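# Move yellow desk sponges into the tote by the door

## Task

Transfer each yellow sponge found on any desk in the room into the tote beside the door, fully inside it with no part over its rim. Nothing other than those sponges may be in or resting on the tote at the end. Nothing new may be left on the floor, and the cartons must stay upright on their desks. The robot must not fall or finish leaning, or the task fails. Anything that stays in place only because the robot is holding it at the end does not count.

## Robot and tools

ROBOT. A Hello Robot Stretch 3 with one arm. It has a two-wheel base 0.33 m long and 0.34 m wide, a lift on a mast, and a telescoping arm that points to the robot's RIGHT, ending in a wrist with yaw, pitch and roll and a gripper. The base cannot move sideways, so to move the gripper forward or back you drive the base. Turns pivot about the point midway between the drive wheels, 0.05 m behind the front edge. With the arm retracted and the wrist folded, a turn sweeps a 0.28 m radius. An unfolded, level wrist reaches beyond that. Loose objects may occasionally be nudged by something outside the robot.

FRAMES. In the base frame the origin is on the floor between the drive wheels, x is forward, y is left and z is up. hand_pose is reported in this frame, at the point where closed fingertips meet. The odometry frame is the base frame at the scene start, and heading runs -3.142 to 3.142, positive to the left.

CAMERAS. head_camera (896x504) and nav_camera (672x504, fisheye) both ride on the head, aimed with head_pan_rad and head_tilt_rad. wrist_camera (644x364) is on the gripper. Every successful execute_actions result has one image per camera, taken when the call ends.

TOOL execute_actions. It takes actions, a list run in order; an empty list just reports the state. Each action is {"robot": ..., "steps": n, "until": ...}. steps is 1 to 450 control steps at 30 per second (default 1). {"steps": n} alone waits. robot is one of three things: a single command, a queue (a list of up to 8 commands or {"pause_s": s} waits of up to 15 s, run one after another), or {"stop": true}, which brakes everything and clears the queue. A command may contain:
- base: exactly one key. translate_m is a straight drive in metres, an offset from where the base is when the command starts (positive is forward, |value| at most 1). rotate_rad is an in-place turn in radians, also an offset (positive is counter-clockwise, |value| at most 3.2).
- joints: absolute targets by name. Joints you leave out keep their goals. lift_m is 0 to 1.1 m (arm height). arm_m is 0 to 0.52 m (extension). wrist_yaw_rad is -1.345 to 4.42: 0 points along the arm, positive swings toward the front, 3.0 is folded over the base. wrist_pitch_rad is -1.57 to 0.451, 0 level, negative fingertips down. wrist_roll_rad is -2.911 to 2.911, 0 fingers side by side. gripper_m is -0.089 to 0.179, larger is wider; the real gap is smaller by about 0.007 m when nearly shut and 0.025 m when wide open. head_pan_rad is -3.953 to 1.73: 0 forward, positive left, -1.57 looks along the arm. head_tilt_rad is -1.53 to 0.419, negative down.
- contact_limits: {"arm_m": effort %} from 1 to 100, the effort at which this arm motion stops. Lower is gentler.
An out-of-range or malformed value rejects the whole call and nothing runs. New commands take effect at once and cut off any older queue. until ends an action early, for example {"robot": {"status": "ended"}} to wait until nothing moves and no queue is running, or comparisons such as {"lift_m": [">", 0.3]}. Do not wait for an exact equal value on a reading.

TOOL zoom_image: camera (head_camera, nav_camera or wrist_camera) and region [x0, y0, x1, y1] in that camera's pixels, at most 504 by 504. It gives a closer look at the latest image.

TOOL finished_scene: scene number. Make sure all motion has ended first.

SPEED. The base is fast (0.30 m/s, 1.9 rad/s) only when stowed: lift_m below 0.30, arm_m below 0.03 and wrist_yaw_rad above 2.54. Otherwise it is capped at 0.10 m/s and 0.63 rad/s.

GRIPPING. Close to a gripper_m below the object's width. To let go, open at least 0.02 beyond where the pads first touched. Neither the reading nor a done status proves an object is held, so check the cameras. Squeezing very hard triggers a stall guard that eases off, and objects may slip.

SAFE WRIST MOVES. Only fold the wrist (yaw to 3.0) or unfold it with lift_m between 0.32 and 0.95, wrist_pitch_rad -0.4 and roll near 0. After folding you can lower the lift to 0.25. If yaw goes below -0.4, keep pitch at -0.5 or lower.

TIPPING. Pushing the arm into something rigid with the gripper higher than about 0.45 m can tip the robot. A raised contact limit or a second push makes this worse. Don't drive while holding or pressing on something fixed. If the base catches on furniture, reverse the last move in small steps. If base_tilt shows a lean, pull the gripper free, and lower the lift to about 0.2 if the lean stays.

RESULT LINES. base_status shows progress as (translate_m done of goal). joint_goals, joint_status and measured_speeds are listed per joint. Status words: moving, done, off_target (stopped away from the goal, still pushing), contact_stop (the lift or arm met resistance and went slack), time_out, stopped, not_commanded, torque_fault (a wrist servo is off for 10 s and refuses commands). The robot line shows refusals, queue (idle/running/done/dropped/stopped) and queue_left. Lines starting refused:, dropped: or replaced: explain failed or superseded goals. on_its_own appears when the robot changed a goal itself, a joint is slack or off, an effort at rest is unusual (likely pushing or carrying), or base_tilt is 3 degrees or more off its start value. motor_effort is in percent with the peak in brackets, and it is noisy. lidar_m gives 12 ranges in metres, 30 degrees each, starting straight ahead and going counter-clockwise (4th is left, 7th behind, 10th right). They are measured in a plane 0.17 m up, so they see table legs but not tops, and "-" means nothing seen. wrist_depth_mm and head_depth_mm are 7x7 grids of depths in mm. base_odometry counts wheel turns, so slipping shows as travel.

AVOID dropping or throwing objects, hitting hard, pushing the cartons over, leaving anything on the floor, and finishing while something still moves or is only held in place by the gripper.

Each tool is called after ">>>" as a command line: name --argument value for each argument, lists and objects as JSON in quotes; but a table of rows of numbers goes row by row, as --pt "numbers of a row", without its own name.

## Session

I'll start by looking at the scene.

>>> execute_actions --actions '[]'

Scene clock: 0.00 s.
robot.base_odometry: x=+0.000 y=+0.000 heading=+0.000 (m, m, rad; robot's odometry frame)
robot.turned_by_wheels: +0.000 (rad since the last result)
robot.turned_by_imu: +0.000 (rad since the last result)
robot.base_tilt: forward=-0.4 right=+0.9 (deg)
robot.lidar_m: 1.71 1.94 2.08 1.94 2.17 1.45 1.40 1.41 1.95 2.10 2.51 2.04
robot.head_depth_mm: 1824 1931 1932 1942 1933 1950 1930 / 1838 1965 1964 1961 1963 1956 1949 / 1854 1992 1989 1980 1973 1982 1980 / 1873 1952 1943 1949 1943 1943 1950 / 1879 1984 1972 1976 1975 1969 1964 / 1894 2022 2017 2010 2003 1990 1991 / 1908 2027 1996 2026 1987 1979 1957
robot.base_status: not_commanded
robot.joint_positions: lift_m=+0.312 arm_m=-0.001 wrist_yaw_rad=+2.819 wrist_pitch_rad=-0.427 wrist_roll_rad=-0.019 gripper_m=+0.037 head_pan_rad=+0.013 head_tilt_rad=+0.000
robot.joint_goals: lift_m=+0.312 arm_m=-0.001 wrist_yaw_rad=+2.819 wrist_pitch_rad=-0.427 wrist_roll_rad=-0.019 gripper_m=+0.037 head_pan_rad=+0.013 head_tilt_rad=+0.000
robot.joint_status: lift_m=not_commanded arm_m=not_commanded wrist_yaw_rad=not_commanded wrist_pitch_rad=not_commanded wrist_roll_rad=not_commanded gripper_m=not_commanded head_pan_rad=not_commanded head_tilt_rad=not_commanded
robot.measured_speeds: translate_m=+0.000 rotate_rad=+0.000 lift_m=+0.000 arm_m=+0.000 wrist_yaw_rad=+0.000 wrist_pitch_rad=+0.000 wrist_roll_rad=+0.000 head_pan_rad=+0.000 head_tilt_rad=+0.000
robot: refusals=0 queue=idle queue_left=0
robot.motor_effort: left_wheel=+1 right_wheel=+0 lift_m=+42 arm_m=+0 wrist_yaw_rad=+0 wrist_pitch_rad=+9 wrist_roll_rad=+0 gripper_m=+0 head_pan_rad=+0 head_tilt_rad=+2 (%)
robot.hand_pose: x=+0.0495 y=+0.0674 z=+0.3227 quat_wxyz=(+0.259, +0.699, +0.040, +0.665) (m; robot's base frame)
robot.wrist_depth_mm: - - - - - - - / - - - - - - - / - 931 894 902 953 934 987 / - 724 726 729 739 746 746 / 580 604 621 617 636 608 615 / 521 - - 523 - 527 531 / 468 - - 453 456 454 460
pictures: head_camera (sideways: a quarter turn clockwise sets it upright), nav_camera (sideways: a quarter turn counterclockwise sets it upright), wrist_camera
Images, in order (width x height): head_camera 896x504, nav_camera 672x504, wrist_camera 644x364.

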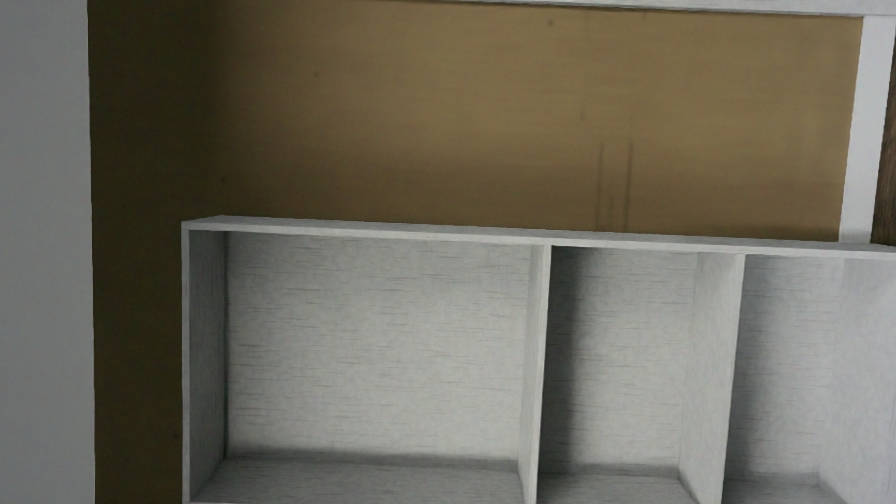

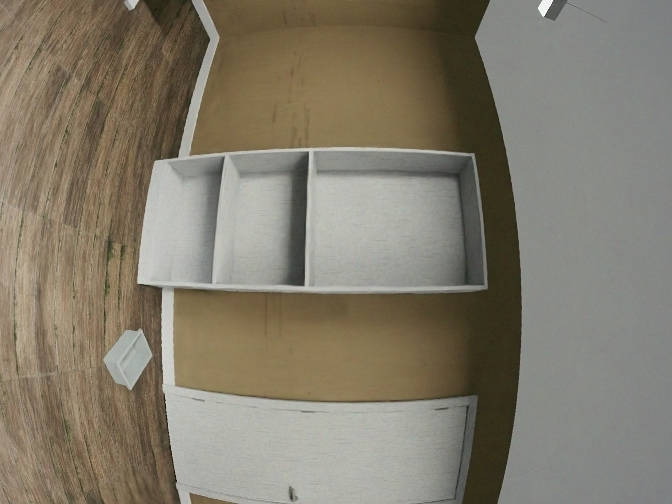

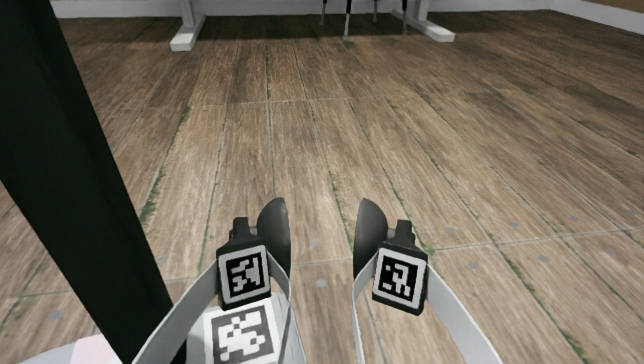

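>>> execute_actions --actions '[{"robot": {"joints": {"head_pan_rad": 1.5, "head_tilt_rad": -0.5}}, "steps": 450, "until": {"robot": {"status": "ended"}}}]'

Scene clock: 9.13 s.
robot.base_odometry: x=+0.000 y=+0.000 heading=+0.000 (m, m, rad; robot's odometry frame)
robot.turned_by_wheels: +0.000 (rad since the last result)
robot.turned_by_imu: -0.001 (rad since the last result)
robot.base_tilt: forward=-0.3 right=+0.8 (deg)
robot.lidar_m: 1.70 1.94 2.08 1.94 2.17 1.45 1.40 1.41 1.95 2.10 2.51 2.04
robot.head_depth_mm: 2001 2173 1780 2482 2085 1617 1324 / 2001 2183 1742 2560 2057 1598 1304 / 2001 2187 1729 2610 2017 1588 1300 / 2003 2217 1781 2622 2014 1570 1294 / 2031 2217 2105 2595 1975 1553 1284 / 2042 2235 2348 2610 1961 1543 1272 / 2035 2233 2481 2625 1937 1532 1265
robot.base_status: not_commanded
robot.joint_positions: lift_m=+0.312 arm_m=-0.001 wrist_yaw_rad=+2.819 wrist_pitch_rad=-0.427 wrist_roll_rad=-0.019 gripper_m=+0.037 head_pan_rad=+1.493 head_tilt_rad=-0.493
robot.joint_goals: lift_m=+0.312 arm_m=-0.001 wrist_yaw_rad=+2.819 wrist_pitch_rad=-0.427 wrist_roll_rad=-0.019 gripper_m=+0.037 head_pan_rad=+1.500 head_tilt_rad=-0.500
robot.joint_status: lift_m=not_commanded arm_m=not_commanded wrist_yaw_rad=not_commanded wrist_pitch_rad=not_commanded wrist_roll_rad=not_commanded gripper_m=not_commanded head_pan_rad=done head_tilt_rad=done
robot.measured_speeds: translate_m=+0.000 rotate_rad=+0.000 lift_m=+0.000 arm_m=+0.000 wrist_yaw_rad=+0.000 wrist_pitch_rad=+0.000 wrist_roll_rad=+0.000 head_pan_rad=+0.000 head_tilt_rad=+0.000
robot: refusals=0 queue=done queue_left=0
robot.motor_effort: left_wheel=+1(0) right_wheel=+0(0) lift_m=+41(42) arm_m=+0(0) wrist_yaw_rad=+0(0) wrist_pitch_rad=+9(9) wrist_roll_rad=+1(0) gripper_m=+0(0) head_pan_rad=+3(26) head_tilt_rad=-3(25) (%)
robot.hand_pose: x=+0.0495 y=+0.0674 z=+0.3227 quat_wxyz=(+0.259, +0.699, +0.040, +0.665) (m; robot's base frame)
robot.wrist_depth_mm: - - - - - - - / - - - - - - - / - 899 923 939 924 916 943 / - 717 725 745 723 751 740 / 582 615 629 605 641 616 619 / 514 - - 526 - 526 531 / 469 - - 461 460 461 461
pictures: head_camera (sideways: a quarter turn clockwise sets it upright), nav_camera (sideways: a quarter turn counterclockwise sets it upright), wrist_camera
Images, in order (width x height): head_camera 896x504, nav_camera 672x504, wrist_camera 644x364.

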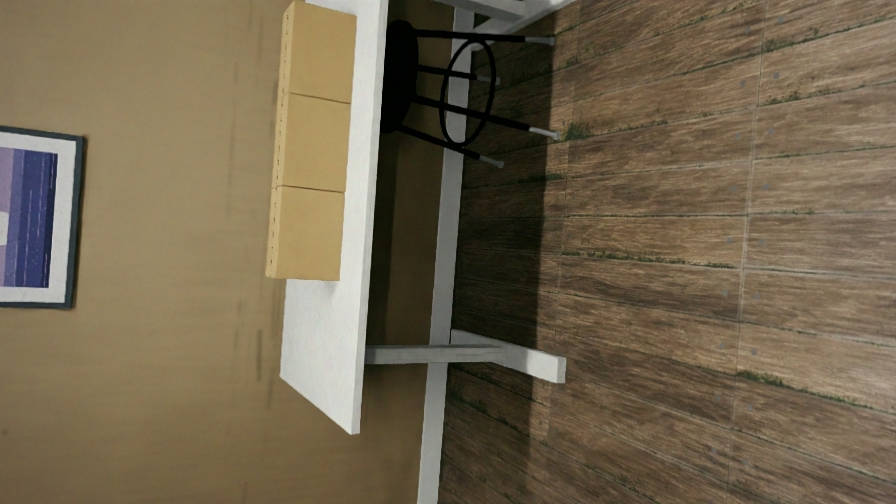

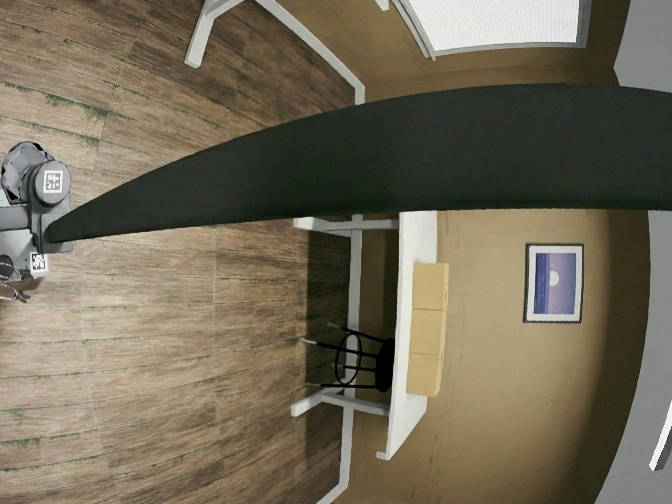

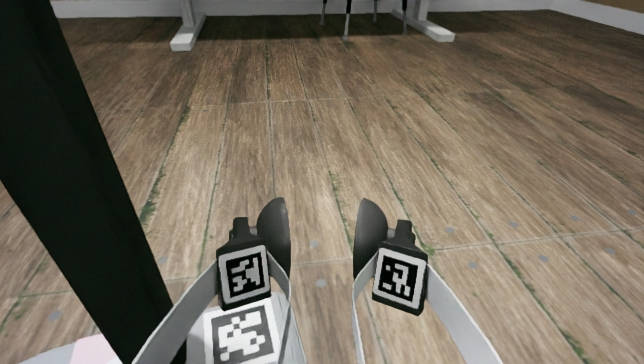

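>>> execute_actions --actions '[{"robot": {"joints": {"head_pan_rad": -1.3, "head_tilt_rad": -0.5}}, "steps": 450, "until": {"robot": {"status": "ended"}}}]'

>>> execute_actions --actions '[{"robot": {"joints": {"head_pan_rad": -2.9, "head_tilt_rad": -0.5}}, "steps": 450, "until": {"robot": {"status": "ended"}}}]'

Scene clock: 18.27 s.
robot.base_odometry: x=+0.000 y=+0.000 heading=+0.000 (m, m, rad; robot's odometry frame)
robot.turned_by_wheels: +0.000 (rad since the last result)
robot.turned_by_imu: -0.001 (rad since the last result)
robot.base_tilt: forward=-0.3 right=+0.9 (deg)
robot.lidar_m: 1.71 1.94 2.08 1.95 2.17 1.45 1.40 1.40 1.95 2.10 2.50 2.04
robot.head_depth_mm: 1963 2120 1662 2476 2082 1621 1326 / 2046 2203 1720 2573 2042 1601 1311 / 2123 2300 1781 2673 2028 1585 1302 / 2205 2409 2190 2648 2000 1567 1293 / 2313 2506 2708 2735 1985 1556 1284 / 2399 2642 2933 2693 1965 1542 1275 / 2508 2730 2962 2650 1942 1538 1264
robot.base_status: not_commanded
robot.joint_positions: lift_m=+0.312 arm_m=-0.001 wrist_yaw_rad=+2.819 wrist_pitch_rad=-0.427 wrist_roll_rad=-0.019 gripper_m=+0.037 head_pan_rad=-1.293 head_tilt_rad=-0.494
robot.joint_goals: lift_m=+0.312 arm_m=-0.001 wrist_yaw_rad=+2.819 wrist_pitch_rad=-0.427 wrist_roll_rad=-0.019 gripper_m=+0.037 head_pan_rad=-1.300 head_tilt_rad=-0.500
robot.joint_status: lift_m=not_commanded arm_m=not_commanded wrist_yaw_rad=not_commanded wrist_pitch_rad=not_commanded wrist_roll_rad=not_commanded gripper_m=not_commanded head_pan_rad=done head_tilt_rad=done
robot.measured_speeds: translate_m=+0.000 rotate_rad=+0.000 lift_m=+0.000 arm_m=+0.000 wrist_yaw_rad=+0.000 wrist_pitch_rad=+0.000 wrist_roll_rad=+0.000 head_pan_rad=+0.000 head_tilt_rad=+0.000
robot: refusals=0 queue=done queue_left=0
robot.motor_effort: left_wheel=+1(1) right_wheel=+0(0) lift_m=+41(42) arm_m=+1(0) wrist_yaw_rad=+0(0) wrist_pitch_rad=+9(8) wrist_roll_rad=+1(0) gripper_m=+0(0) head_pan_rad=-2(26) head_tilt_rad=-3(3) (%)
robot.hand_pose: x=+0.0495 y=+0.0674 z=+0.3227 quat_wxyz=(+0.259, +0.699, +0.040, +0.665) (m; robot's base frame)
robot.wrist_depth_mm: - - - - - - - / - - - - - - - / - 927 927 917 902 938 914 / - 717 725 749 742 729 746 / 588 615 619 610 630 618 624 / 519 - - 529 - 529 534 / 461 - - 456 459 462 461
pictures: head_camera (sideways: a quarter turn clockwise sets it upright), nav_camera (sideways: a quarter turn counterclockwise sets it upright), wrist_camera
Images, in order (width x height): head_camera 896x504, nav_camera 672x504, wrist_camera 644x364.

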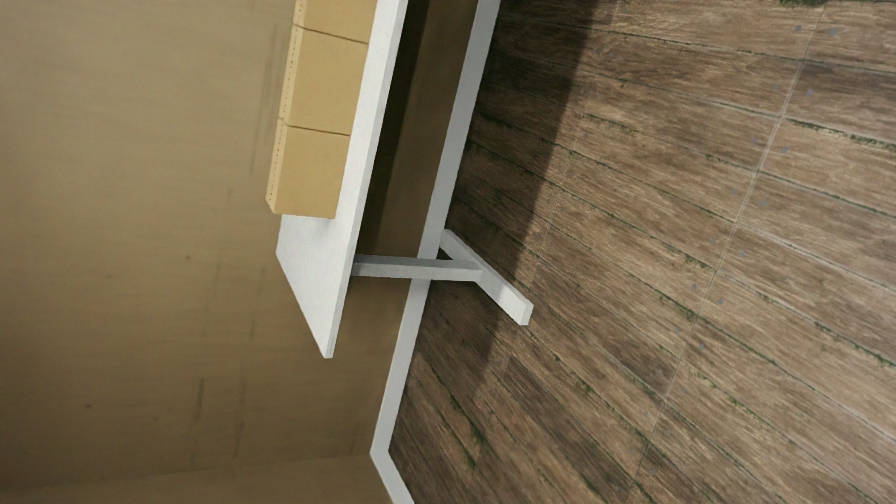

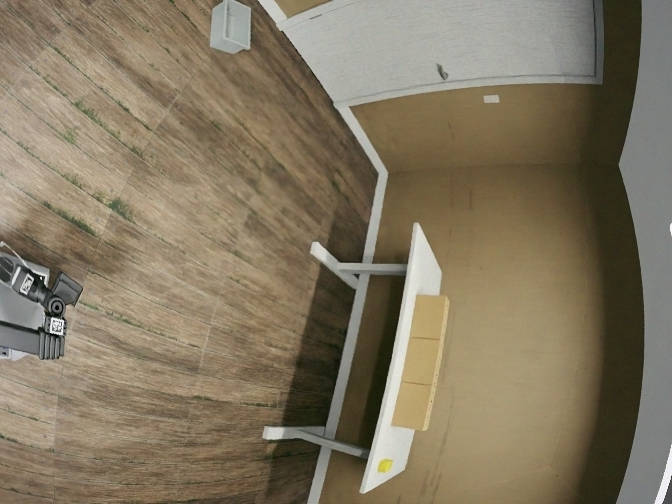

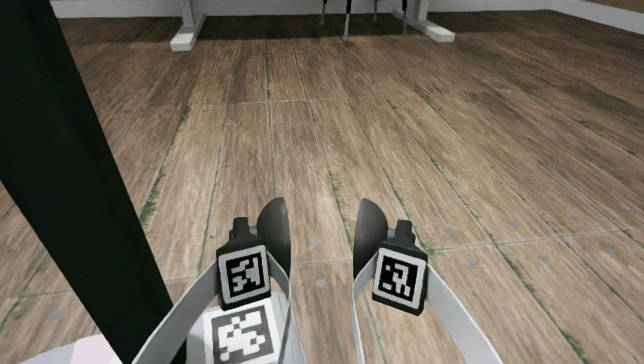

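Scene clock: 19.63 s.
robot.base_odometry: x=+0.000 y=+0.000 heading=+0.000 (m, m, rad; robot's odometry frame)
robot.turned_by_wheels: +0.000 (rad since the last result)
robot.turned_by_imu: +0.000 (rad since the last result)
robot.base_tilt: forward=-0.3 right=+0.8 (deg)
robot.lidar_m: 1.71 1.94 2.08 1.95 2.17 1.46 1.40 1.40 1.95 2.10 2.51 2.03
robot.head_depth_mm: 1423 1515 994 1814 1950 1608 1320 / 1483 1563 1035 1893 1989 1592 1312 / 1529 1616 1059 1993 2024 1583 1296 / 1587 1688 1103 2081 1999 1565 1291 / 1648 1797 1376 2145 1805 1552 1279 / 1715 1874 2018 2308 1956 1545 1272 / 1789 1964 2182 2397 1939 1530 1269
robot.base_status: not_commanded
robot.joint_positions: lift_m=+0.312 arm_m=-0.001 wrist_yaw_rad=+2.819 wrist_pitch_rad=-0.427 wrist_roll_rad=-0.019 gripper_m=+0.037 head_pan_rad=-2.893 head_tilt_rad=-0.494
robot.joint_goals: lift_m=+0.312 arm_m=-0.001 wrist_yaw_rad=+2.819 wrist_pitch_rad=-0.427 wrist_roll_rad=-0.019 gripper_m=+0.037 head_pan_rad=-2.900 head_tilt_rad=-0.500
robot.joint_status: lift_m=not_commanded arm_m=not_commanded wrist_yaw_rad=not_commanded wrist_pitch_rad=not_commanded wrist_roll_rad=not_commanded gripper_m=not_commanded head_pan_rad=done head_tilt_rad=done
robot.measured_speeds: translate_m=+0.000 rotate_rad=+0.000 lift_m=+0.000 arm_m=+0.000 wrist_yaw_rad=+0.000 wrist_pitch_rad=+0.000 wrist_roll_rad=+0.000 head_pan_rad=+0.000 head_tilt_rad=+0.000
robot: refusals=0 queue=done queue_left=0
robot.motor_effort: left_wheel=+0(0) right_wheel=+0(0) lift_m=+42(41) arm_m=+0(0) wrist_yaw_rad=+0(0) wrist_pitch_rad=+9(9) wrist_roll_rad=+0(1) gripper_m=+0(0) head_pan_rad=-2(25) head_tilt_rad=-2(5) (%)
robot.hand_pose: x=+0.0495 y=+0.0674 z=+0.3227 quat_wxyz=(+0.259, +0.699, +0.040, +0.665) (m; robot's base frame)
robot.wrist_depth_mm: - - - - - - - / - - - - - - - / - 916 916 905 910 931 949 / - 726 741 748 732 756 747 / 574 614 630 601 627 609 619 / 517 - - 521 - 522 527 / 464 - - 457 457 456 457
pictures: head_camera (sideways: a quarter turn clockwise sets it upright), nav_camera (sideways: a quarter turn counterclockwise sets it upright), wrist_camera
Images, in order (width x height): head_camera 896x504, nav_camera 672x504, wrist_camera 644x364.

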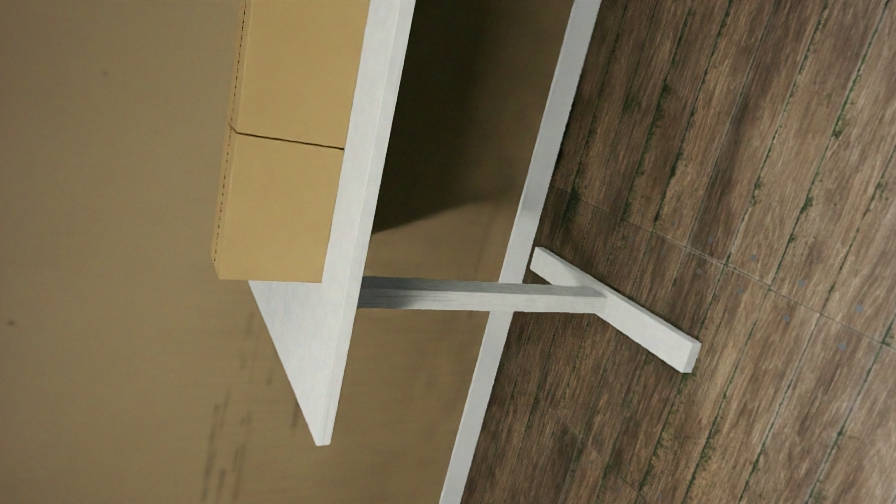

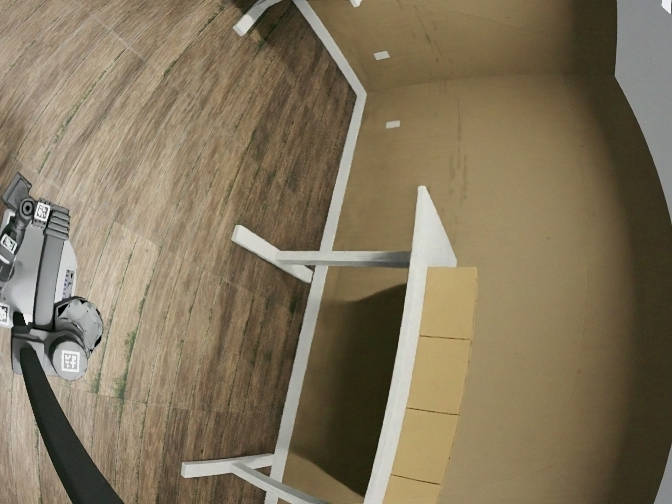

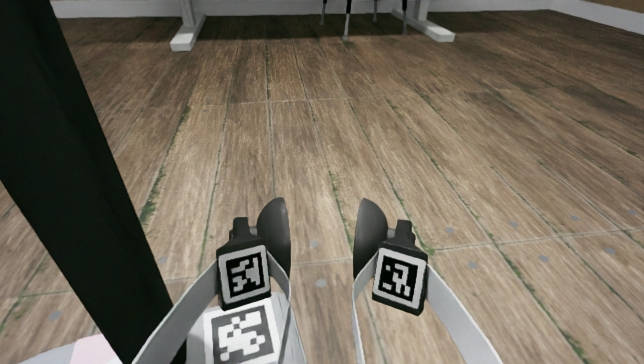

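>>> execute_actions --actions '[{"robot": {"joints": {"head_pan_rad": -3.7, "head_tilt_rad": -0.4}}, "steps": 450, "until": {"robot": {"status": "ended"}}}]'

>>> execute_actions --actions '[{"robot": {"joints": {"head_pan_rad": -1.95, "head_tilt_rad": -0.4}}, "steps": 450, "until": {"robot": {"status": "ended"}}}]'

Scene clock: 40.73 s.
robot.base_odometry: x=+0.000 y=+0.000 heading=+0.000 (m, m, rad; robot's odometry frame)
robot.turned_by_wheels: +0.000 (rad since the last result)
robot.turned_by_imu: -0.001 (rad since the last result)
robot.base_tilt: forward=-0.3 right=+0.9 (deg)
robot.lidar_m: 1.71 1.95 2.07 1.95 2.17 1.45 1.40 1.41 1.95 2.09 2.51 2.03
robot.head_depth_mm: 1893 2082 2304 2584 2391 1800 - / 1795 1967 2132 2425 2313 1723 1404 / 1729 1864 1971 2261 2278 1719 1378 / 1643 1774 1203 1622 2001 1684 1370 / 1567 1692 1123 1984 2122 1685 1360 / 1503 1607 1070 1897 2029 1671 1351 / 1442 1543 1015 1789 1937 1651 1348
robot.base_status: not_commanded
robot.joint_positions: lift_m=+0.312 arm_m=-0.001 wrist_yaw_rad=+2.819 wrist_pitch_rad=-0.427 wrist_roll_rad=-0.019 gripper_m=+0.037 head_pan_rad=-3.693 head_tilt_rad=-0.409
robot.joint_goals: lift_m=+0.312 arm_m=-0.001 wrist_yaw_rad=+2.819 wrist_pitch_rad=-0.427 wrist_roll_rad=-0.019 gripper_m=+0.037 head_pan_rad=-3.700 head_tilt_rad=-0.400
robot.joint_status: lift_m=not_commanded arm_m=not_commanded wrist_yaw_rad=not_commanded wrist_pitch_rad=not_commanded wrist_roll_rad=not_commanded gripper_m=not_commanded head_pan_rad=done head_tilt_rad=done
robot.measured_speeds: translate_m=+0.000 rotate_rad=+0.000 lift_m=+0.000 arm_m=+0.000 wrist_yaw_rad=+0.000 wrist_pitch_rad=+0.000 wrist_roll_rad=+0.000 head_pan_rad=+0.000 head_tilt_rad=+0.000
robot: refusals=0 queue=done queue_left=0
robot.motor_effort: left_wheel=+0(1) right_wheel=+0(0) lift_m=+42(41) arm_m=+1(0) wrist_yaw_rad=+0(0) wrist_pitch_rad=+9(9) wrist_roll_rad=+0(0) gripper_m=+0(0) head_pan_rad=-3(25) head_tilt_rad=+3(12) (%)
robot.hand_pose: x=+0.0495 y=+0.0674 z=+0.3227 quat_wxyz=(+0.259, +0.699, +0.040, +0.665) (m; robot's base frame)
robot.wrist_depth_mm: - - - - - - - / - - - - - - - / - 928 911 934 944 933 949 / - 727 746 748 739 745 745 / 580 600 624 612 626 620 628 / 515 - - 515 - 522 529 / 461 - - 455 464 457 461
pictures: head_camera (sideways: a quarter turn clockwise sets it upright), nav_camera (sideways: a quarter turn counterclockwise sets it upright), wrist_camera
Images, in order (width x height): head_camera 896x504, nav_camera 672x504, wrist_camera 644x364.

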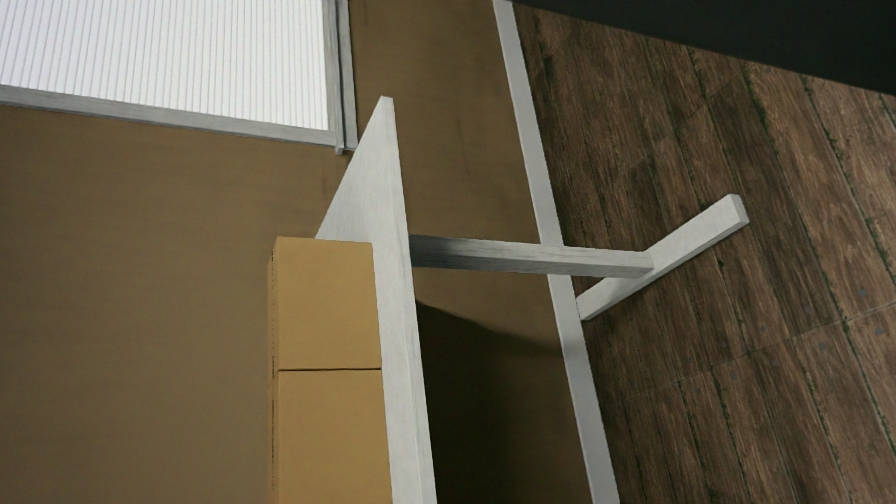

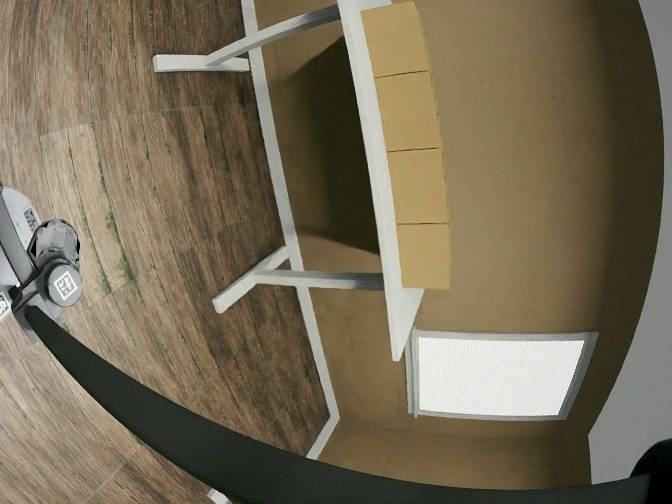

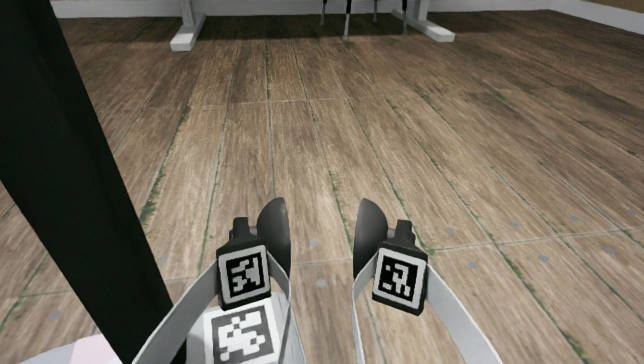

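Scene clock: 42.20 s.
robot.base_odometry: x=+0.000 y=+0.000 heading=+0.000 (m, m, rad; robot's odometry frame)
robot.turned_by_wheels: +0.000 (rad since the last result)
robot.turned_by_imu: +0.000 (rad since the last result)
robot.base_tilt: forward=-0.3 right=+0.9 (deg)
robot.lidar_m: 1.71 1.94 2.08 1.94 2.17 1.46 1.40 1.41 1.95 2.10 2.51 2.04
robot.head_depth_mm: 2306 2517 2719 2903 2336 1749 1399 / 2239 2423 2656 2899 2313 1729 1393 / 2193 2360 2563 2792 2287 1720 1379 / 2110 2283 2482 2720 2251 1706 1370 / 2055 2218 2357 2187 2220 1687 1359 / 2012 2152 2243 2553 2196 1674 1352 / 1956 2094 2189 2467 2160 1658 1341
robot.base_status: not_commanded
robot.joint_positions: lift_m=+0.312 arm_m=-0.001 wrist_yaw_rad=+2.819 wrist_pitch_rad=-0.427 wrist_roll_rad=-0.019 gripper_m=+0.037 head_pan_rad=-1.957 head_tilt_rad=-0.409
robot.joint_goals: lift_m=+0.312 arm_m=-0.001 wrist_yaw_rad=+2.819 wrist_pitch_rad=-0.427 wrist_roll_rad=-0.019 gripper_m=+0.037 head_pan_rad=-1.950 head_tilt_rad=-0.400
robot.joint_status: lift_m=not_commanded arm_m=not_commanded wrist_yaw_rad=not_commanded wrist_pitch_rad=not_commanded wrist_roll_rad=not_commanded gripper_m=not_commanded head_pan_rad=done head_tilt_rad=done
robot.measured_speeds: translate_m=+0.000 rotate_rad=+0.000 lift_m=+0.000 arm_m=+0.000 wrist_yaw_rad=+0.000 wrist_pitch_rad=+0.000 wrist_roll_rad=+0.000 head_pan_rad=+0.000 head_tilt_rad=+0.000
robot: refusals=0 queue=done queue_left=0
robot.motor_effort: left_wheel=+1(0) right_wheel=+0(0) lift_m=+41(42) arm_m=+0(0) wrist_yaw_rad=+0(0) wrist_pitch_rad=+9(9) wrist_roll_rad=+0(1) gripper_m=+0(0) head_pan_rad=+2(26) head_tilt_rad=+3(1) (%)
robot.hand_pose: x=+0.0495 y=+0.0674 z=+0.3227 quat_wxyz=(+0.259, +0.699, +0.040, +0.665) (m; robot's base frame)
robot.wrist_depth_mm: - - - - - - - / - - - - - - - / - 921 898 942 934 943 924 / - 719 740 728 735 735 737 / 590 612 634 616 626 622 619 / 514 - - 520 - 523 524 / 464 - - 457 459 463 461
pictures: head_camera (sideways: a quarter turn clockwise sets it upright), nav_camera (sideways: a quarter turn counterclockwise sets it upright), wrist_camera
Images, in order (width x height): head_camera 896x504, nav_camera 672x504, wrist_camera 644x364.

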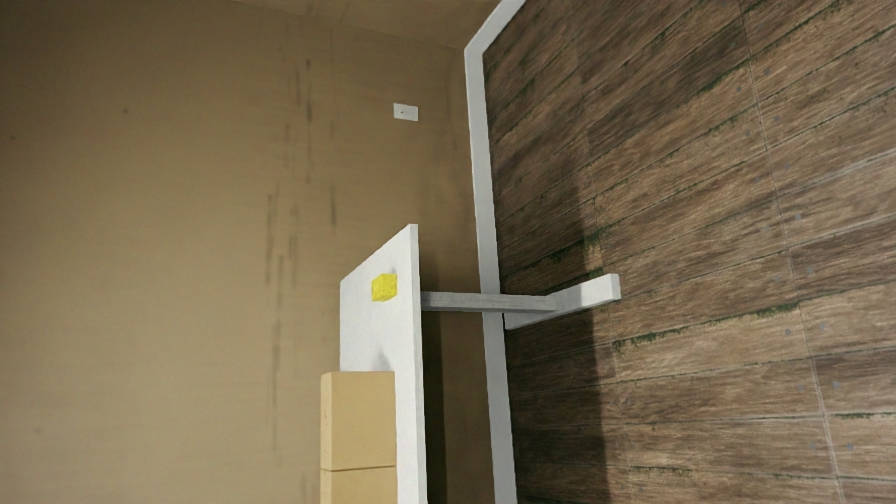

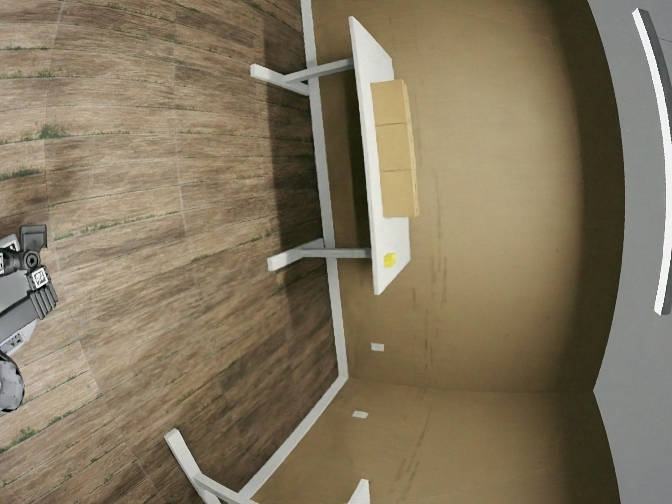

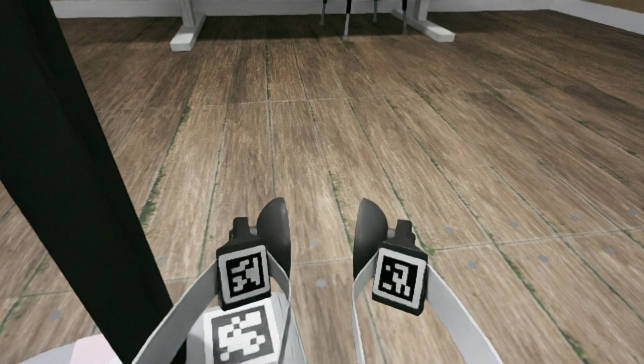

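>>> execute_actions --actions '[{"robot": [{"joints": {"lift_m": 0.28, "head_pan_rad": 0.0, "head_tilt_rad": -0.7}}, {"base": {"rotate_rad": -1.571}}, {"base": {"translate_m": 1.0}}], "steps": 450, "until": {"robot": {"status": "ended"}}}]'

Scene clock: 171.03 s.
robot.base_odometry: x=+0.000 y=-1.000 heading=-1.571 (m, m, rad; robot's odometry frame)
robot.turned_by_wheels: -1.571 (rad since the last result)
robot.turned_by_imu: -1.579 (rad since the last result)
robot.base_tilt: forward=-0.3 right=+0.8 (deg)
robot.lidar_m: 1.40 1.14 1.84 1.84 2.05 2.85 2.95 2.20 1.51 1.92 1.72 1.08
robot.head_depth_mm: 1136 1280 846 834 1548 1403 1197 / 1151 1291 831 843 1537 1383 1189 / 1166 1312 820 845 1559 1373 1182 / 1184 1334 823 855 1590 1362 1172 / 1203 1350 832 862 1577 1355 1160 / 1212 1370 837 870 1606 1340 1157 / 1236 1378 844 888 1549 1333 1150
robot.base_status: done (translate_m +1.0000 of +1.0000)
robot.joint_positions: lift_m=+0.280 arm_m=-0.001 wrist_yaw_rad=+2.819 wrist_pitch_rad=-0.429 wrist_roll_rad=-0.019 gripper_m=+0.037 head_pan_rad=-0.007 head_tilt_rad=-0.692
robot.joint_goals: lift_m=+0.280 arm_m=-0.001 wrist_yaw_rad=+2.819 wrist_pitch_rad=-0.429 wrist_roll_rad=-0.019 gripper_m=+0.037 head_pan_rad=+0.000 head_tilt_rad=-0.700
robot.joint_status: lift_m=done arm_m=not_commanded wrist_yaw_rad=not_commanded wrist_pitch_rad=not_commanded wrist_roll_rad=not_commanded gripper_m=not_commanded head_pan_rad=done head_tilt_rad=done
robot.measured_speeds: translate_m=+0.000 rotate_rad=+0.000 lift_m=+0.000 arm_m=+0.000 wrist_yaw_rad=+0.000 wrist_pitch_rad=+0.000 wrist_roll_rad=+0.000 head_pan_rad=+0.000 head_tilt_rad=+0.000
robot: refusals=0 queue=done queue_left=0
robot.motor_effort: left_wheel=+3(11) right_wheel=-4(11) lift_m=+35(45) arm_m=+0(0) wrist_yaw_rad=+0(0) wrist_pitch_rad=+10(10) wrist_roll_rad=+1(1) gripper_m=+0(0) head_pan_rad=+2(27) head_tilt_rad=-3(17) (%)
robot.hand_pose: x=+0.0494 y=+0.0672 z=+0.2904 quat_wxyz=(+0.259, +0.699, +0.040, +0.665) (m; robot's base frame)
robot.wrist_depth_mm: - - - - - - - / - - - - - - - / - 841 833 833 857 835 834 / - 675 698 676 694 683 689 / 545 568 581 568 587 562 571 / 492 - - 484 - 484 491 / - - - 424 428 430 431
pictures: head_camera (sideways: a quarter turn clockwise sets it upright), nav_camera (sideways: a quarter turn counterclockwise sets it upright), wrist_camera
Images, in order (width x height): head_camera 896x504, nav_camera 672x504, wrist_camera 644x364.

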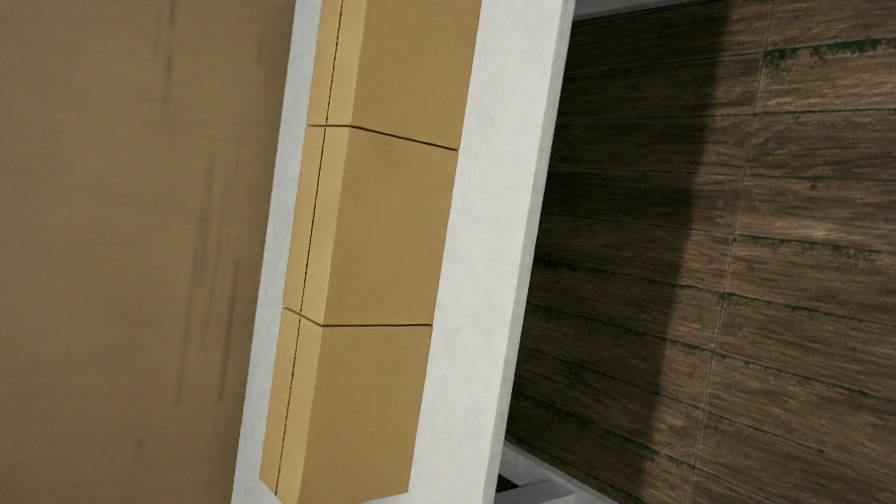

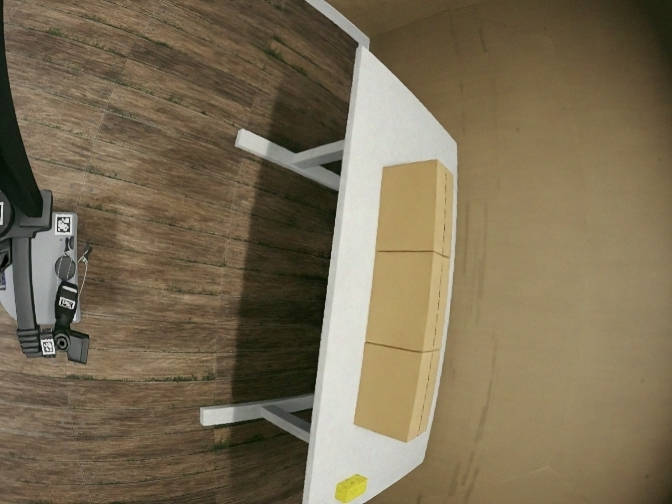

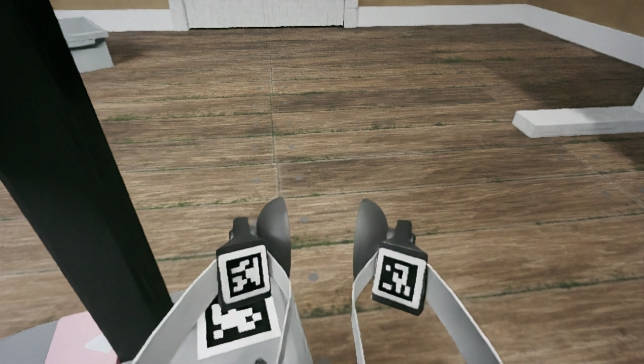

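>>> execute_actions --actions '[{"robot": [{"base": {"translate_m": 0.27}}, {"base": {"rotate_rad": 1.45}, "joints": {"head_pan_rad": -1.57, "head_tilt_rad": -0.9}}, {"joints": {"lift_m": 0.93, "wrist_pitch_rad": -0.4}}], "steps": 450, "until": {"robot": {"status": "ended"}}}]'

Scene clock: 261.00 s.
robot.base_odometry: x=+0.000 y=-1.270 heading=-0.121 (m, m, rad; robot's odometry frame)
robot.turned_by_wheels: +1.450 (rad since the last result)
robot.turned_by_imu: +1.457 (rad since the last result)
robot.base_tilt: forward=-0.4 right=+0.8 (deg)
robot.lidar_m: 1.78 1.88 2.61 3.03 2.46 1.64 1.97 0.89 0.90 1.14 0.90 1.68
robot.head_depth_mm: 987 1091 609 - - 1274 1135 / 992 1079 601 - - 1265 1125 / 995 1080 594 635 - 1242 1134 / 998 1081 600 640 - - - / 1000 1065 594 636 - 1285 - / 1004 1044 590 674 1344 1228 1115 / 1010 1028 594 668 644 1225 1087
robot.base_status: done (rotate_rad +1.4499 of +1.4500)
robot.joint_positions: lift_m=+0.930 arm_m=-0.001 wrist_yaw_rad=+2.819 wrist_pitch_rad=-0.422 wrist_roll_rad=-0.019 gripper_m=+0.037 head_pan_rad=-1.563 head_tilt_rad=-0.889
robot.joint_goals: lift_m=+0.930 arm_m=-0.001 wrist_yaw_rad=+2.819 wrist_pitch_rad=-0.400 wrist_roll_rad=-0.019 gripper_m=+0.037 head_pan_rad=-1.570 head_tilt_rad=-0.900
robot.joint_status: lift_m=done arm_m=not_commanded wrist_yaw_rad=not_commanded wrist_pitch_rad=done wrist_roll_rad=not_commanded gripper_m=not_commanded head_pan_rad=done head_tilt_rad=done
robot.measured_speeds: translate_m=+0.000 rotate_rad=+0.000 lift_m=+0.000 arm_m=+0.000 wrist_yaw_rad=+0.000 wrist_pitch_rad=+0.000 wrist_roll_rad=+0.000 head_pan_rad=+0.000 head_tilt_rad=+0.000
robot: refusals=0 queue=done queue_left=0
robot.motor_effort: left_wheel=-2(10) right_wheel=+3(14) lift_m=+47(48) arm_m=+0(0) wrist_yaw_rad=+0(0) wrist_pitch_rad=+13(14) wrist_roll_rad=+1(0) gripper_m=+0(0) head_pan_rad=-3(27) head_tilt_rad=-4(14) (%)
robot.hand_pose: x=+0.0497 y=+0.0681 z=+0.9417 quat_wxyz=(+0.257, +0.700, +0.038, +0.666) (m; robot's base frame)
robot.wrist_depth_mm: - - - - - - - / - - - - - - - / - - - - - - - / - - - - - - - / - - - - - - - / - - - - - - - / - - - - - - -
pictures: head_camera (sideways: a quarter turn clockwise sets it upright), nav_camera (sideways: a quarter turn counterclockwise sets it upright), wrist_camera
Images, in order (width x height): head_camera 896x504, nav_camera 672x504, wrist_camera 644x364.

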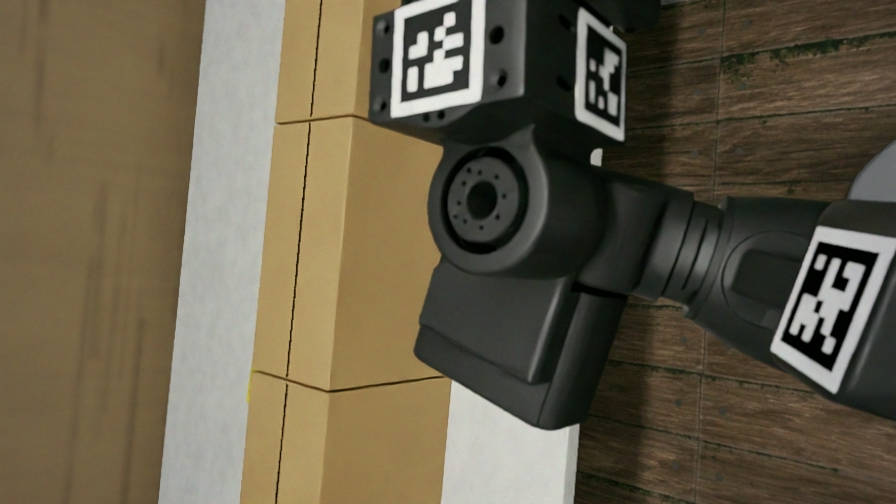

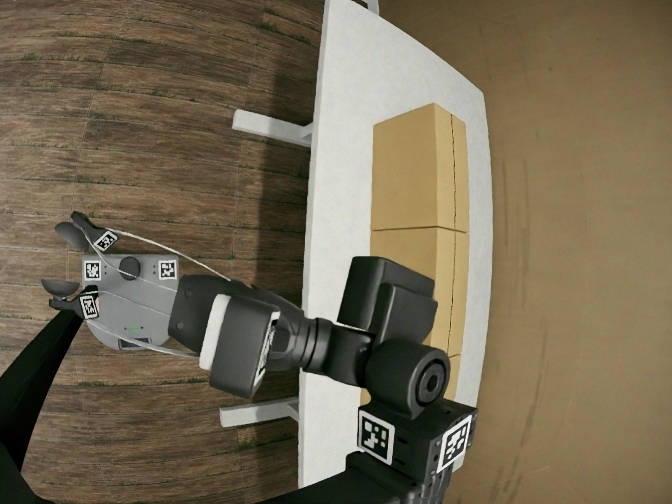

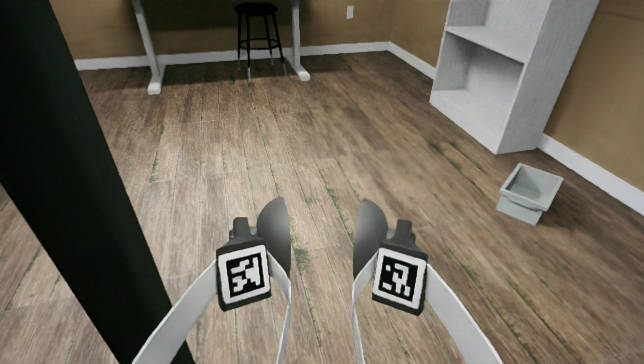

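>>> execute_actions --actions '[{"robot": [{"joints": {"lift_m": 0.95, "wrist_yaw_rad": 0.0}}, {"joints": {"lift_m": 1.09}}], "steps": 450, "until": {"robot": {"status": "ended"}}}]'

Scene clock: 282.90 s.
robot.base_odometry: x=+0.000 y=-1.270 heading=-0.121 (m, m, rad; robot's odometry frame)
robot.turned_by_wheels: +0.000 (rad since the last result)
robot.turned_by_imu: -0.001 (rad since the last result)
robot.base_tilt: forward=-0.3 right=+0.9 (deg)
robot.lidar_m: 1.79 1.88 2.61 3.03 2.46 1.63 1.97 0.89 0.90 1.13 0.90 1.68
robot.head_depth_mm: - - - 690 661 1277 1135 / - - - - 657 1265 1127 / - - - - 650 1255 1134 / 1040 - - 686 657 1250 1136 / 1002 1063 594 670 653 1240 1120 / 1004 1043 591 674 647 1229 1095 / 1009 1029 595 668 643 1220 1086
robot.base_status: done (rotate_rad +1.4499 of +1.4500)
robot.joint_positions: lift_m=+1.090 arm_m=-0.001 wrist_yaw_rad=+0.003 wrist_pitch_rad=-0.421 wrist_roll_rad=-0.019 gripper_m=+0.037 head_pan_rad=-1.563 head_tilt_rad=-0.889
robot.joint_goals: lift_m=+1.090 arm_m=-0.001 wrist_yaw_rad=+0.000 wrist_pitch_rad=-0.400 wrist_roll_rad=-0.019 gripper_m=+0.037 head_pan_rad=-1.570 head_tilt_rad=-0.900
robot.joint_status: lift_m=done arm_m=not_commanded wrist_yaw_rad=done wrist_pitch_rad=done wrist_roll_rad=not_commanded gripper_m=not_commanded head_pan_rad=done head_tilt_rad=done
robot.measured_speeds: translate_m=+0.000 rotate_rad=+0.000 lift_m=+0.000 arm_m=+0.000 wrist_yaw_rad=+0.000 wrist_pitch_rad=+0.000 wrist_roll_rad=+0.000 head_pan_rad=+0.000 head_tilt_rad=+0.000
robot: refusals=0 queue=done queue_left=0
robot.motor_effort: left_wheel=-2(2) right_wheel=+3(3) lift_m=+48(51) arm_m=+0(0) wrist_yaw_rad=-3(3) wrist_pitch_rad=+13(13) wrist_roll_rad=+1(0) gripper_m=+0(1) head_pan_rad=-3(3) head_tilt_rad=-4(4) (%)
robot.hand_pose: x=-0.0208 y=-0.3683 z=+1.1018 quat_wxyz=(+0.699, +0.150, -0.684, -0.146) (m; robot's base frame)
robot.wrist_depth_mm: 833 827 818 810 779 764 774 / 915 909 917 859 847 859 837 / - 953 932 979 935 927 910 / 825 827 849 826 827 832 845 / 458 443 462 444 706 709 708 / 388 385 - 382 - 379 382 / 435 422 409 385 391 363 353
pictures: head_camera (sideways: a quarter turn clockwise sets it upright), nav_camera (sideways: a quarter turn counterclockwise sets it upright), wrist_camera
Images, in order (width x height): head_camera 896x504, nav_camera 672x504, wrist_camera 644x364.

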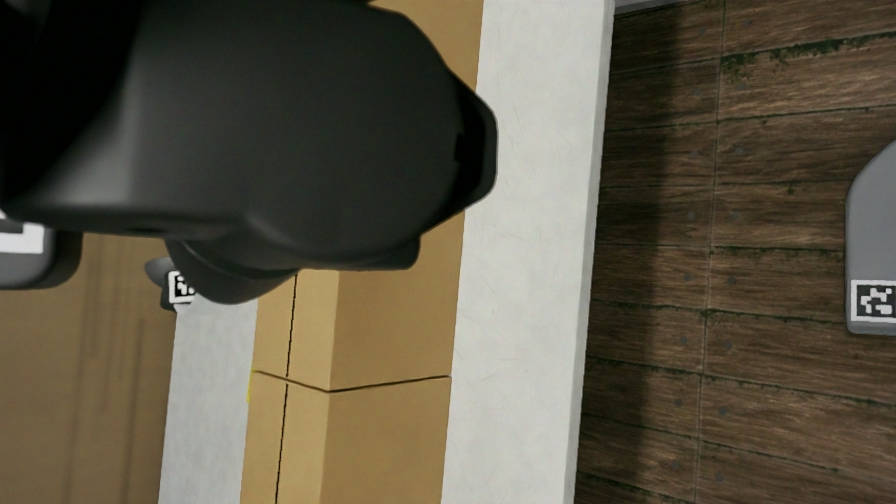

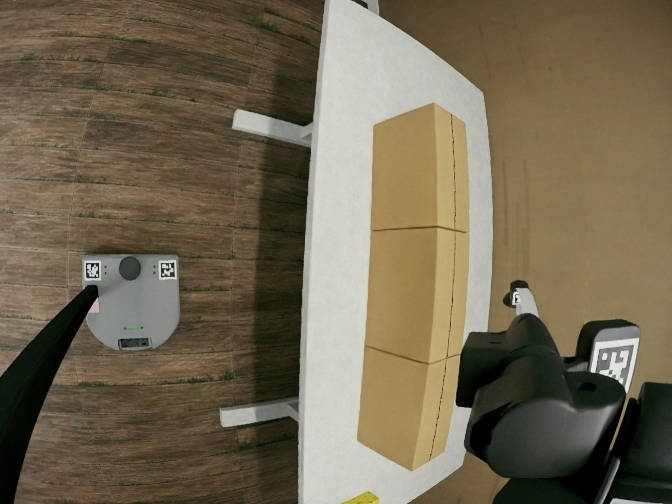

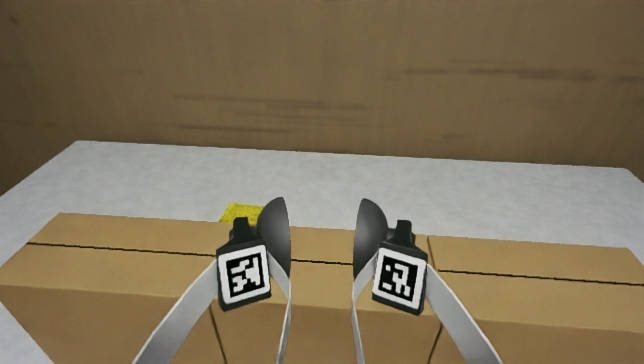

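>>> execute_actions --actions '[{"robot": [{"joints": {"arm_m": 0.35, "wrist_pitch_rad": -1.2, "head_tilt_rad": -0.6}}], "steps": 450, "until": {"robot": {"status": "ended"}}}]'

Scene clock: 307.50 s.
robot.base_odometry: x=+0.000 y=-1.270 heading=-0.121 (m, m, rad; robot's odometry frame)
robot.turned_by_wheels: +0.000 (rad since the last result)
robot.turned_by_imu: -0.001 (rad since the last result)
robot.base_tilt: forward=-0.3 right=+0.9 (deg)
robot.lidar_m: 1.78 1.88 2.61 3.04 2.46 1.64 1.96 0.89 0.90 1.13 0.90 1.68
robot.head_depth_mm: - 1033 1163 1048 607 650 1165 / 960 1050 1162 1032 602 643 1154 / - 1061 1167 1015 602 638 1149 / 936 - 1216 662 606 632 1142 / 936 1039 1174 987 610 627 1156 / 941 1040 1176 669 612 623 1150 / 942 1045 1159 660 615 617 1136
robot.base_status: done (rotate_rad +1.4499 of +1.4500)
robot.joint_positions: lift_m=+1.090 arm_m=+0.350 wrist_yaw_rad=+0.001 wrist_pitch_rad=-1.201 wrist_roll_rad=-0.019 gripper_m=+0.037 head_pan_rad=-1.563 head_tilt_rad=-0.606
robot.joint_goals: lift_m=+1.090 arm_m=+0.350 wrist_yaw_rad=+0.000 wrist_pitch_rad=-1.200 wrist_roll_rad=-0.019 gripper_m=+0.037 head_pan_rad=-1.570 head_tilt_rad=-0.600
robot.joint_status: lift_m=done arm_m=done wrist_yaw_rad=done wrist_pitch_rad=done wrist_roll_rad=not_commanded gripper_m=not_commanded head_pan_rad=done head_tilt_rad=done
robot.measured_speeds: translate_m=+0.000 rotate_rad=+0.000 lift_m=+0.000 arm_m=+0.000 wrist_yaw_rad=+0.000 wrist_pitch_rad=+0.000 wrist_roll_rad=+0.000 head_pan_rad=+0.000 head_tilt_rad=+0.000
robot: refusals=0 queue=done queue_left=0
robot.motor_effort: left_wheel=-2(2) right_wheel=+3(3) lift_m=+48(47) arm_m=+4(5) wrist_yaw_rad=-1(3) wrist_pitch_rad=+1(12) wrist_roll_rad=+0(0) gripper_m=+0(0) head_pan_rad=-3(2) head_tilt_rad=+2(19) (%)
robot.hand_pose: x=-0.0215 y=-0.5647 z=+0.9808 quat_wxyz=(+0.589, +0.404, -0.577, -0.396) (m; robot's base frame)
robot.wrist_depth_mm: 457 460 461 461 467 466 467 / 451 444 406 453 445 454 451 / 440 436 439 438 431 431 445 / 425 425 424 422 428 428 422 / 240 238 240 241 241 242 239 / 235 233 - 235 - 235 234 / 228 228 229 227 231 230 229
pictures: head_camera (sideways: a quarter turn clockwise sets it upright), nav_camera (sideways: a quarter turn counterclockwise sets it upright), wrist_camera
Images, in order (width x height): head_camera 896x504, nav_camera 672x504, wrist_camera 644x364.

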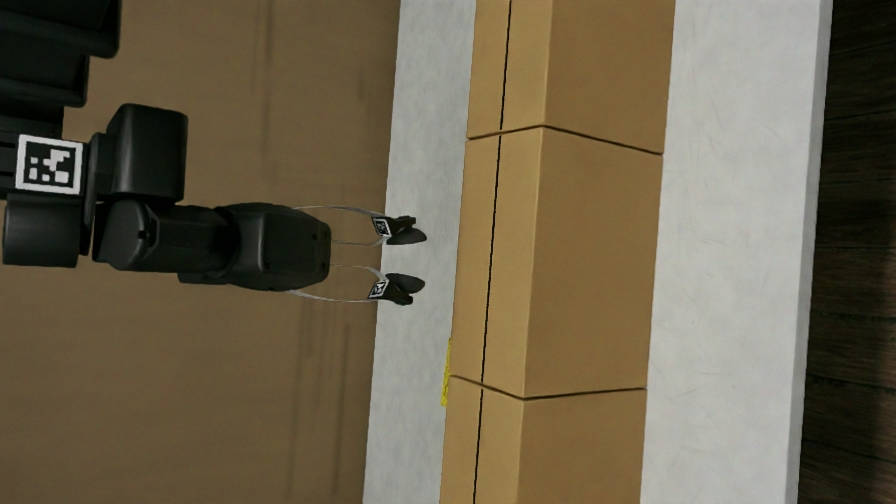

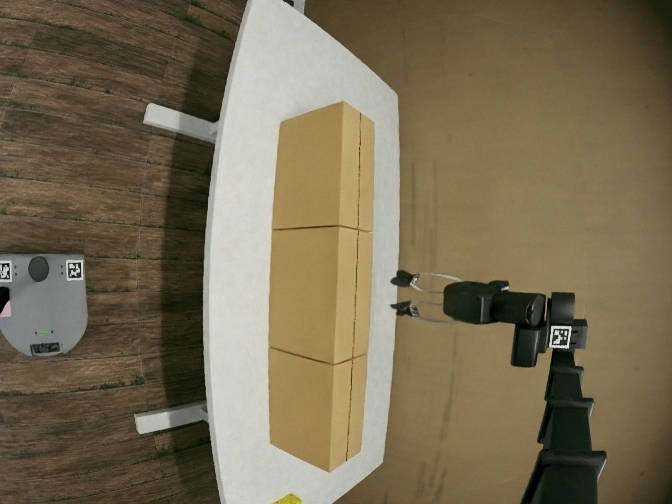

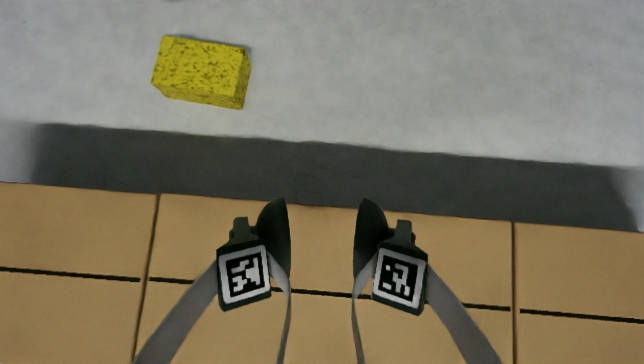

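>>> zoom_image --camera "wrist_camera" --region '[100, 0, 300, 120]'

Region (100, 0, 300, 120) of wrist_camera's 644x364 image, scaled by 2.520; it fills the top 302 rows of this view, and the rest is white.

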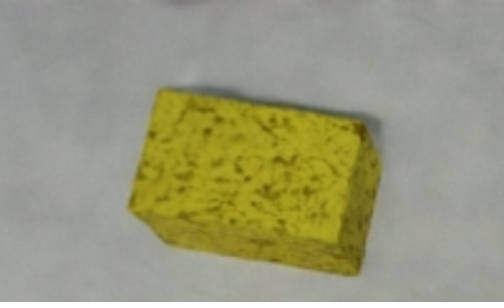

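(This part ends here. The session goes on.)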